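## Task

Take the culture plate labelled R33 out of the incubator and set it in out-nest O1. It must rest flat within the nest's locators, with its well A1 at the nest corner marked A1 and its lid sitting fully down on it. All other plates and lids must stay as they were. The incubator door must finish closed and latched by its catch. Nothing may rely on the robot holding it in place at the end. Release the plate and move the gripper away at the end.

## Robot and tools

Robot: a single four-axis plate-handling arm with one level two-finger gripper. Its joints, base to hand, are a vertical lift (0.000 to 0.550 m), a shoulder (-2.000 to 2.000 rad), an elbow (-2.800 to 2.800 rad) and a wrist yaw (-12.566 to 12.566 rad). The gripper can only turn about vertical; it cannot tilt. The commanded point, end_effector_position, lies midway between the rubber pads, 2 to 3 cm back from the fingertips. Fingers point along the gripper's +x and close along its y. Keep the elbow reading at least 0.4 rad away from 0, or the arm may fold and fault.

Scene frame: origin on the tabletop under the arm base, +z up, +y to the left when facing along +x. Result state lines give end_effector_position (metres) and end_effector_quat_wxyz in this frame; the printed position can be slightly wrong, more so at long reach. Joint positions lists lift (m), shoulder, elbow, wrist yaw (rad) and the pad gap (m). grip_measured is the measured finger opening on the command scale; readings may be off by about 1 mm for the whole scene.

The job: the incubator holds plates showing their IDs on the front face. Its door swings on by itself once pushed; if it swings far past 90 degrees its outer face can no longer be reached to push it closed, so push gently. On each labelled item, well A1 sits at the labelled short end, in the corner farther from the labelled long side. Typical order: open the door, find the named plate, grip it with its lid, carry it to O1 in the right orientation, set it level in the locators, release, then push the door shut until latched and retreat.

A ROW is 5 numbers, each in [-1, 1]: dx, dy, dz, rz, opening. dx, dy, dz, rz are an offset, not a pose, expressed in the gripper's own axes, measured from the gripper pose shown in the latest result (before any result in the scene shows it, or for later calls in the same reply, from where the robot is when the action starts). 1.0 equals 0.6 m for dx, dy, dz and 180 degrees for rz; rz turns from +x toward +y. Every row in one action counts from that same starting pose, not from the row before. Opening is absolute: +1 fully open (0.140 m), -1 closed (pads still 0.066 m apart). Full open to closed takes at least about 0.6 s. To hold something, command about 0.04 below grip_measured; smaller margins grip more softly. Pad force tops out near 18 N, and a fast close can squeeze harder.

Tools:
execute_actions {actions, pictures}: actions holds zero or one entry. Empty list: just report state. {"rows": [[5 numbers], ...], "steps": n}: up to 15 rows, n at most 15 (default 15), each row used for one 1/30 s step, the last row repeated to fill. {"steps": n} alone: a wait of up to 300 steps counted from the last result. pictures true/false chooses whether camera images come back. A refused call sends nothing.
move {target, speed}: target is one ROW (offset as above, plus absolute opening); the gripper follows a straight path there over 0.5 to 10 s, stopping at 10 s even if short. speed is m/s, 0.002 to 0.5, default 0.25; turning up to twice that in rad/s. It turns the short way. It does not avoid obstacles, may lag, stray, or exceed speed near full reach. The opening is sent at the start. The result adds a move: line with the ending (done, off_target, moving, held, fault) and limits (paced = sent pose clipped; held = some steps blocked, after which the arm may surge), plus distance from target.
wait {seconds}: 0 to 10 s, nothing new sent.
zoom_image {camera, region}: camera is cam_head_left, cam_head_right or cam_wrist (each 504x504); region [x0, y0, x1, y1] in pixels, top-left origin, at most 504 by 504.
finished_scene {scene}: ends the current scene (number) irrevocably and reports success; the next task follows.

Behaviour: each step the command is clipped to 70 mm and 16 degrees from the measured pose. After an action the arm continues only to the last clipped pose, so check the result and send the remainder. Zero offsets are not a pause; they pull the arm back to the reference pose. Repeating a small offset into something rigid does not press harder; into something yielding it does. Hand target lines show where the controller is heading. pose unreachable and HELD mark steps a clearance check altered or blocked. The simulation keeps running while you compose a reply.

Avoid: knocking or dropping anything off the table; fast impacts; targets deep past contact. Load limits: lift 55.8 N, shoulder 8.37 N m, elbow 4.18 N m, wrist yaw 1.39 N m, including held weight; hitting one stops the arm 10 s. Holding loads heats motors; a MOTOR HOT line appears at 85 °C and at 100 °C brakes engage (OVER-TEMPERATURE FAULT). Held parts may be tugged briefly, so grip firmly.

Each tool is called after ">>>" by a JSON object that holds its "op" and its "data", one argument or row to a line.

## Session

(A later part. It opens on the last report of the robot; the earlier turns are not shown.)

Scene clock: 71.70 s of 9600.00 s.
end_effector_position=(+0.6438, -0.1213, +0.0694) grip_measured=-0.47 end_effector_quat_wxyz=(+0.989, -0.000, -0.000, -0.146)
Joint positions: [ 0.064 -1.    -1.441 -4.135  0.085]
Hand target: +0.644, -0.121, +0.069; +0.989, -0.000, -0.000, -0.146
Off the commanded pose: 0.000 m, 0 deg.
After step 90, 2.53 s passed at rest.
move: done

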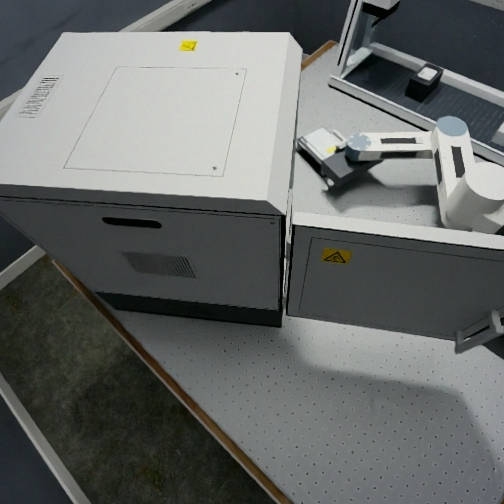

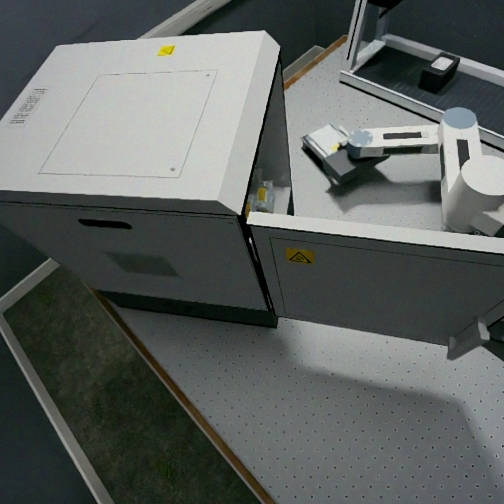

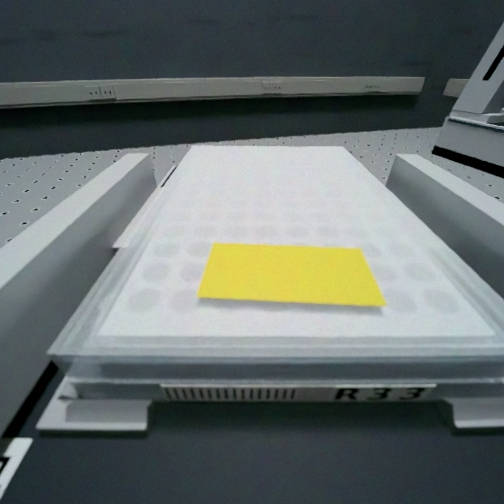

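>>> {"op": "move", "data": {
  "target": [0,0.5,0,0,-1],
  "speed": 0.2
}}

>>> {"op": "move", "data": {
  "target": [-0.517,0.428,0,0,-1],
  "speed": 0.2
}}

>>> {"op": "move", "data": {
  "target": [0,0,-0.06,0,-1],
  "speed": 0.04
}}

>>> {"op": "move", "data": {
  "target": [0.13,-0.24,0,0,-1],
  "speed": 0.04
}}

Scene clock: 87.90 s of 9600.00 s.
end_effector_position=(+0.4275, +0.2290, +0.5538) grip_measured=-0.99 end_effector_quat_wxyz=(+0.986, -0.000, -0.000, +0.167)
Joint positions: [ 0.549  0.013 -0.856 -5.105  0.066]
Hand target: +0.427, +0.229, +0.554; +0.986, -0.000, -0.000, +0.167
Off the commanded pose: 0.000 m, 0 deg.
After step 90, 7.23 s passed at rest.
move: done

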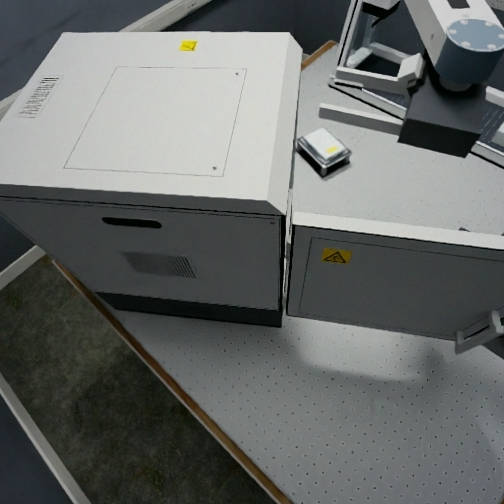

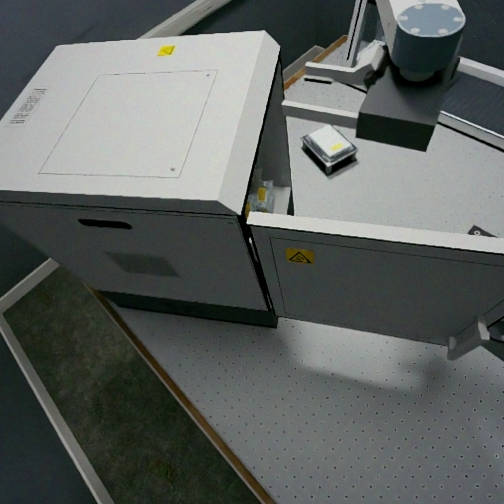

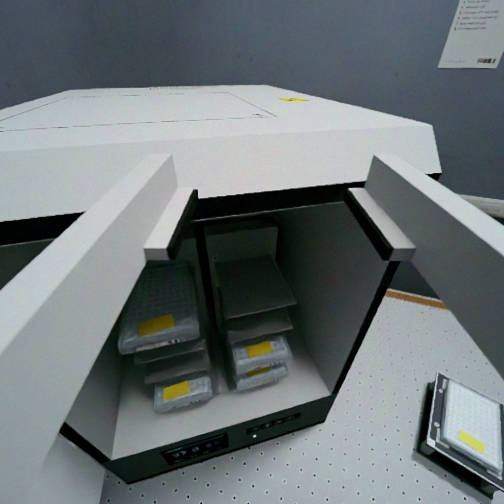

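Scene clock: 90.30 s of 9600.00 s.
end_effector_position=(+0.0501, +0.3694, +0.5538) grip_measured=-0.99 end_effector_quat_wxyz=(+0.986, -0.000, -0.000, +0.167)
Joint positions: [ 0.549  1.647 -1.831 -5.763  0.066]
Hand target: +0.050, +0.369, +0.554; +0.986, -0.000, -0.000, +0.167
Off the commanded pose: 0.000 m, 0 deg.
move: done

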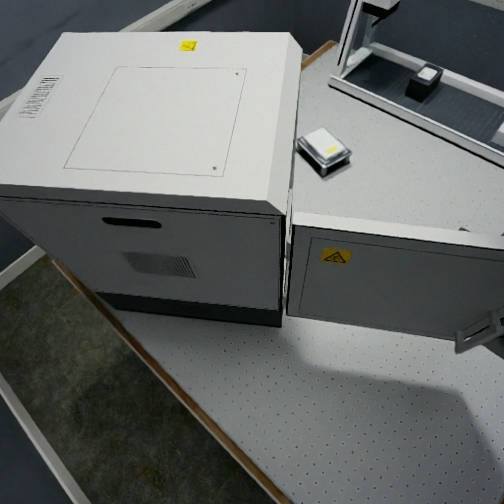

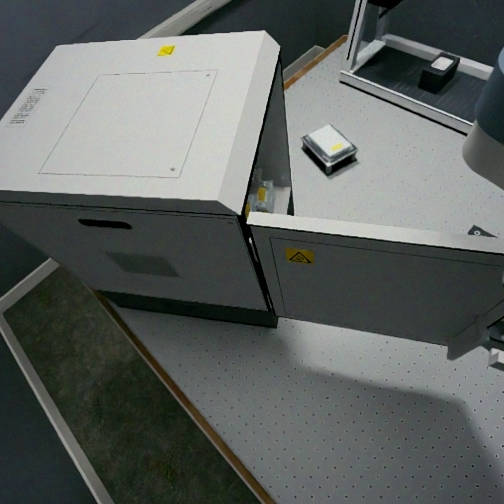

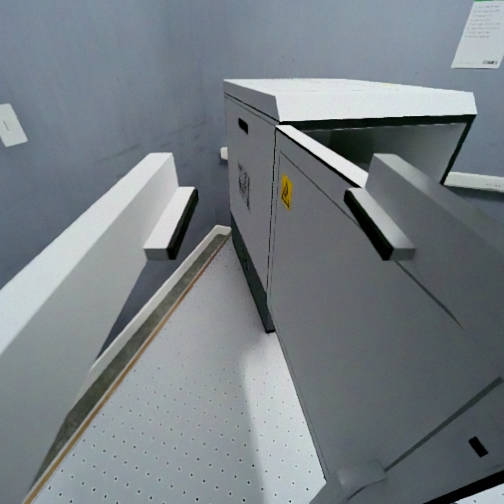

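Scene clock: 91.43 s of 9600.00 s.
end_effector_position=(+0.0501, +0.3694, +0.5177) grip_measured=-0.99 end_effector_quat_wxyz=(+0.986, -0.000, -0.000, +0.167)
Joint positions: [ 0.513  1.647 -1.831 -5.763  0.066]
Hand target: +0.050, +0.369, +0.518; +0.986, -0.000, -0.000, +0.167
Off the commanded pose: 0.000 m, 0 deg.
move: done

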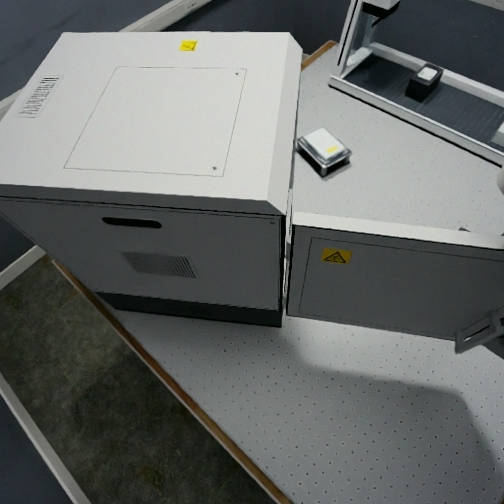

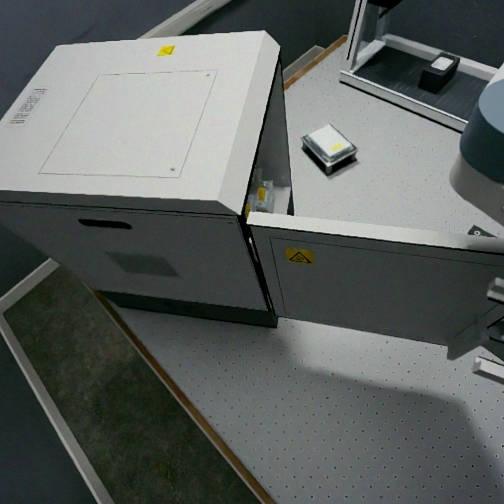

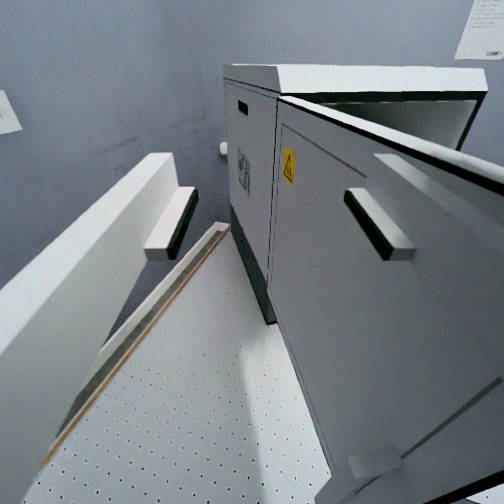

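Scene clock: 95.77 s of 9600.00 s.
end_effector_position=(+0.1711, +0.2591, +0.5177) grip_measured=-0.99 end_effector_quat_wxyz=(+0.986, -0.000, -0.000, +0.167)
Joint positions: [ 0.513  1.21  -1.004 -6.153  0.066]
Hand target: +0.171, +0.259, +0.518; +0.986, -0.000, -0.000, +0.167
Off the commanded pose: 0.000 m, 0 deg.
move: done

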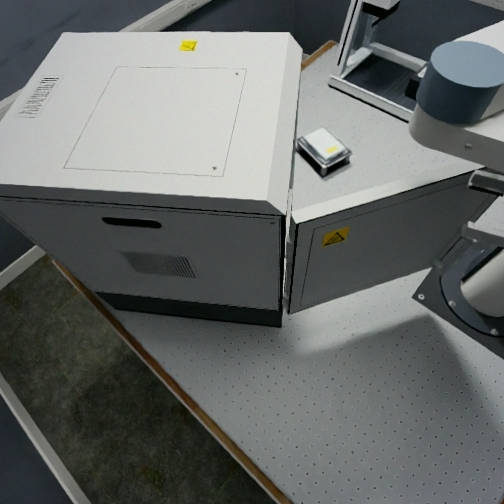

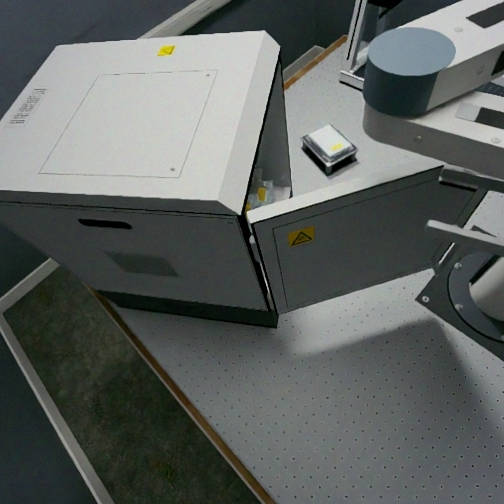

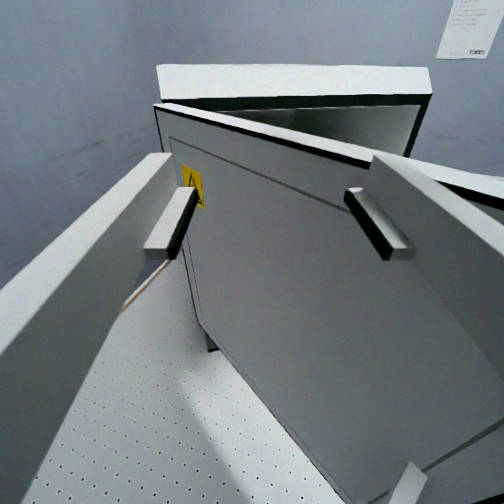

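>>> {"op": "move", "data": {
  "target": [0.327,-0.205,0,0.084,-1],
  "speed": 0.04
}}

>>> {"op": "move", "data": {
  "target": [0.1,-0.09,0,0,-1],
  "speed": 0.022
}}

>>> {"op": "move", "data": {
  "target": [0.007,0,0,0,-1],
  "speed": 0.005
}}

>>> {"op": "move", "data": {
  "target": [-0.1,0,0,0,-1]
}}

Scene clock: 110.13 s of 9600.00 s.
end_effector_position=(+0.3967, +0.2075, +0.5177) grip_measured=-0.99 end_effector_quat_wxyz=(+0.955, -0.000, -0.000, +0.295)
Joint positions: [ 0.513 -0.143 -0.635 -4.905  0.066]
Hand target: +0.397, +0.208, +0.518; +0.955, -0.000, -0.000, +0.296
Off the commanded pose: 0.000 m, 0 deg.
After step 90, 5.30 s passed at rest.
move: done

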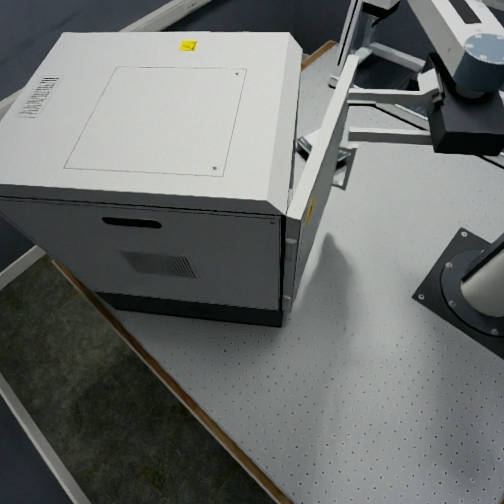

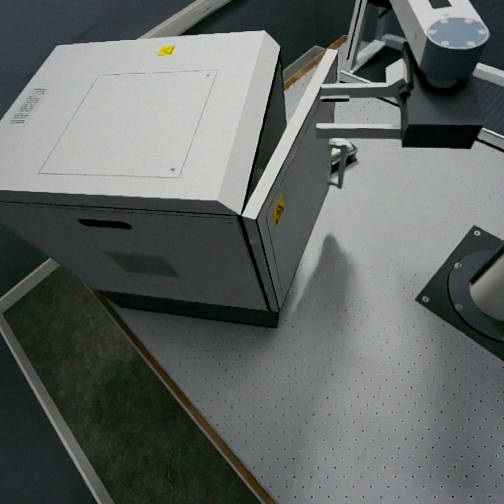

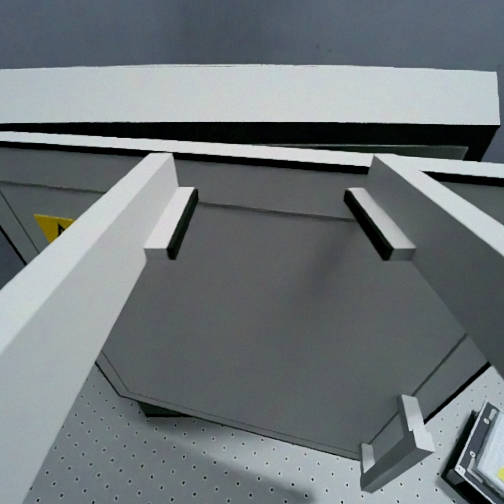

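Scene clock: 114.03 s of 9600.00 s.
end_effector_position=(+0.4765, +0.1968, +0.5177) grip_measured=-0.99 end_effector_quat_wxyz=(+0.955, -0.000, -0.000, +0.296)
Joint positions: [ 0.513 -0.41  -0.861 -4.412  0.066]
Hand target: +0.477, +0.197, +0.518; +0.955, -0.000, -0.000, +0.295
Off the commanded pose: 0.000 m, 0 deg.
move: done

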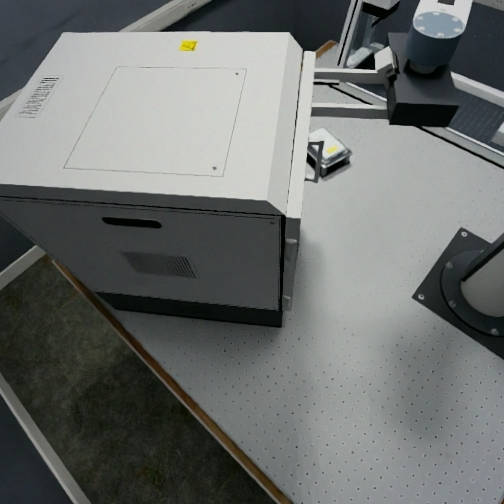

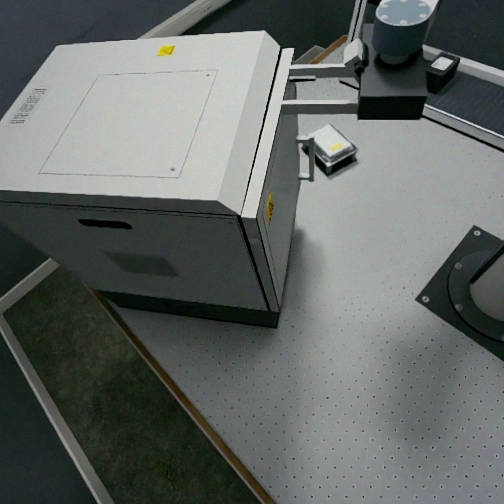

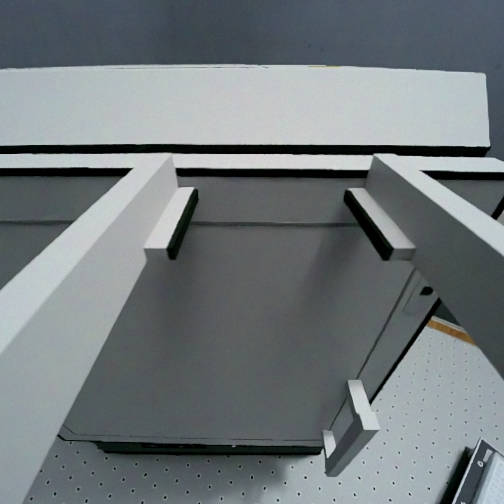

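Scene clock: 115.10 s of 9600.00 s.
end_effector_position=(+0.4800, +0.1991, +0.5177) grip_measured=-0.99 end_effector_quat_wxyz=(+0.955, -0.000, -0.000, +0.295)
Joint positions: [ 0.513 -0.404 -0.879 -4.4    0.066]
Hand target: +0.480, +0.199, +0.518; +0.955, -0.000, -0.000, +0.296
Off the commanded pose: 0.000 m, 0 deg.
move: done

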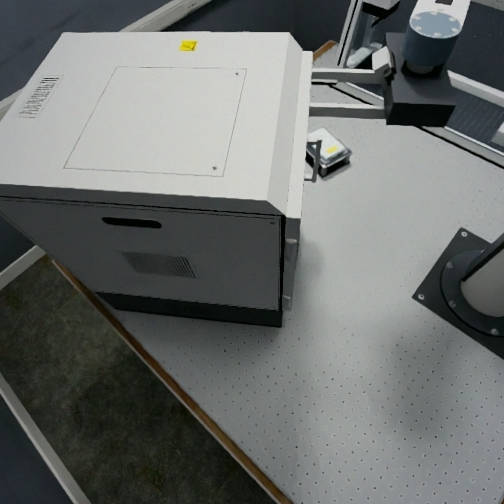

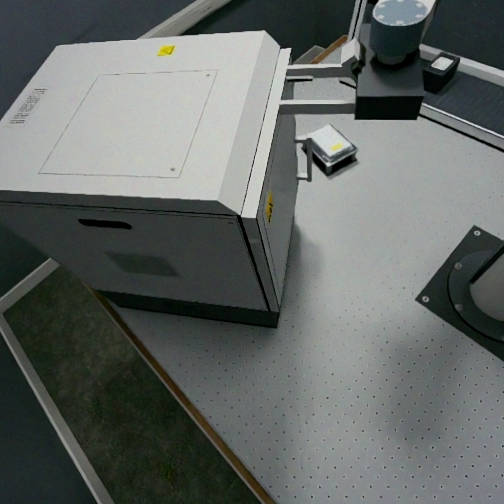

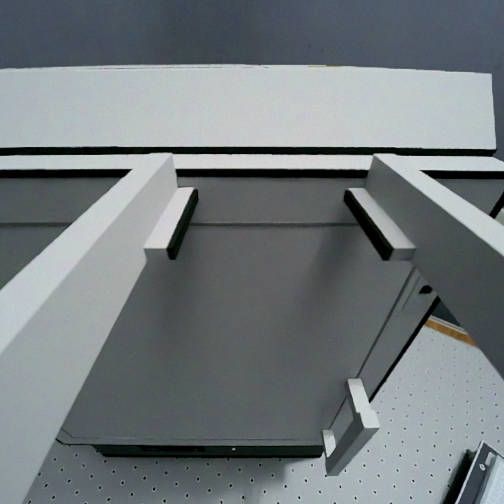

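Scene clock: 115.83 s of 9600.00 s.
end_effector_position=(+0.4304, +0.1652, +0.5177) grip_measured=-0.99 end_effector_quat_wxyz=(+0.955, -0.000, -0.000, +0.296)
Joint positions: [ 0.513 -0.473 -0.625 -4.586  0.066]
Hand target: +0.430, +0.165, +0.518; +0.955, -0.000, -0.000, +0.295
Off the commanded pose: 0.000 m, 0 deg.
move: done

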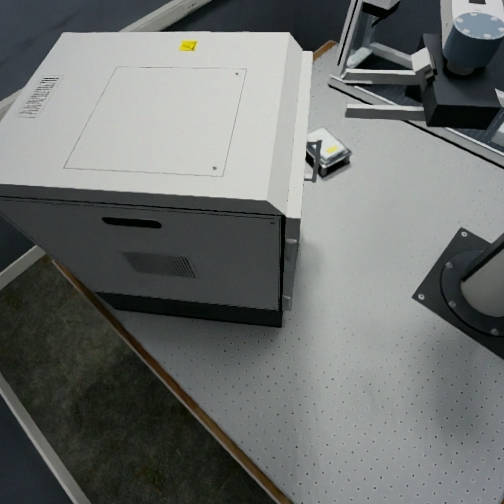

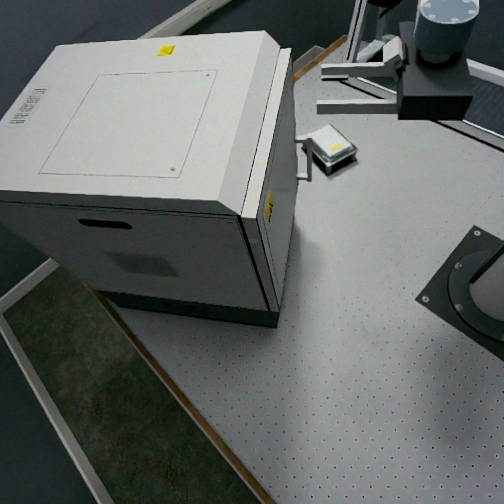

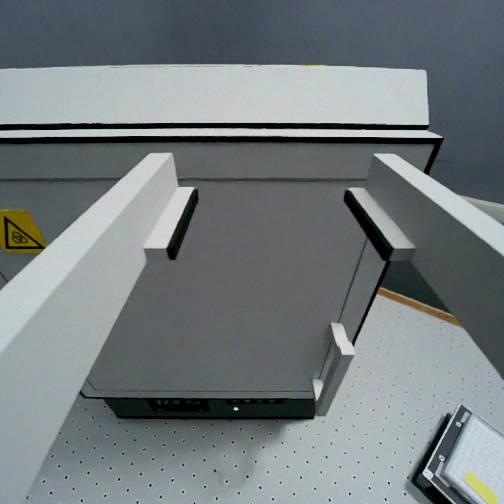

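The door snapped ahead of the fingers and stayed; gap is uniform.

>>> {"op": "finished_scene", "data": {
  "scene": 2
}}

The scene is finished: the task was done.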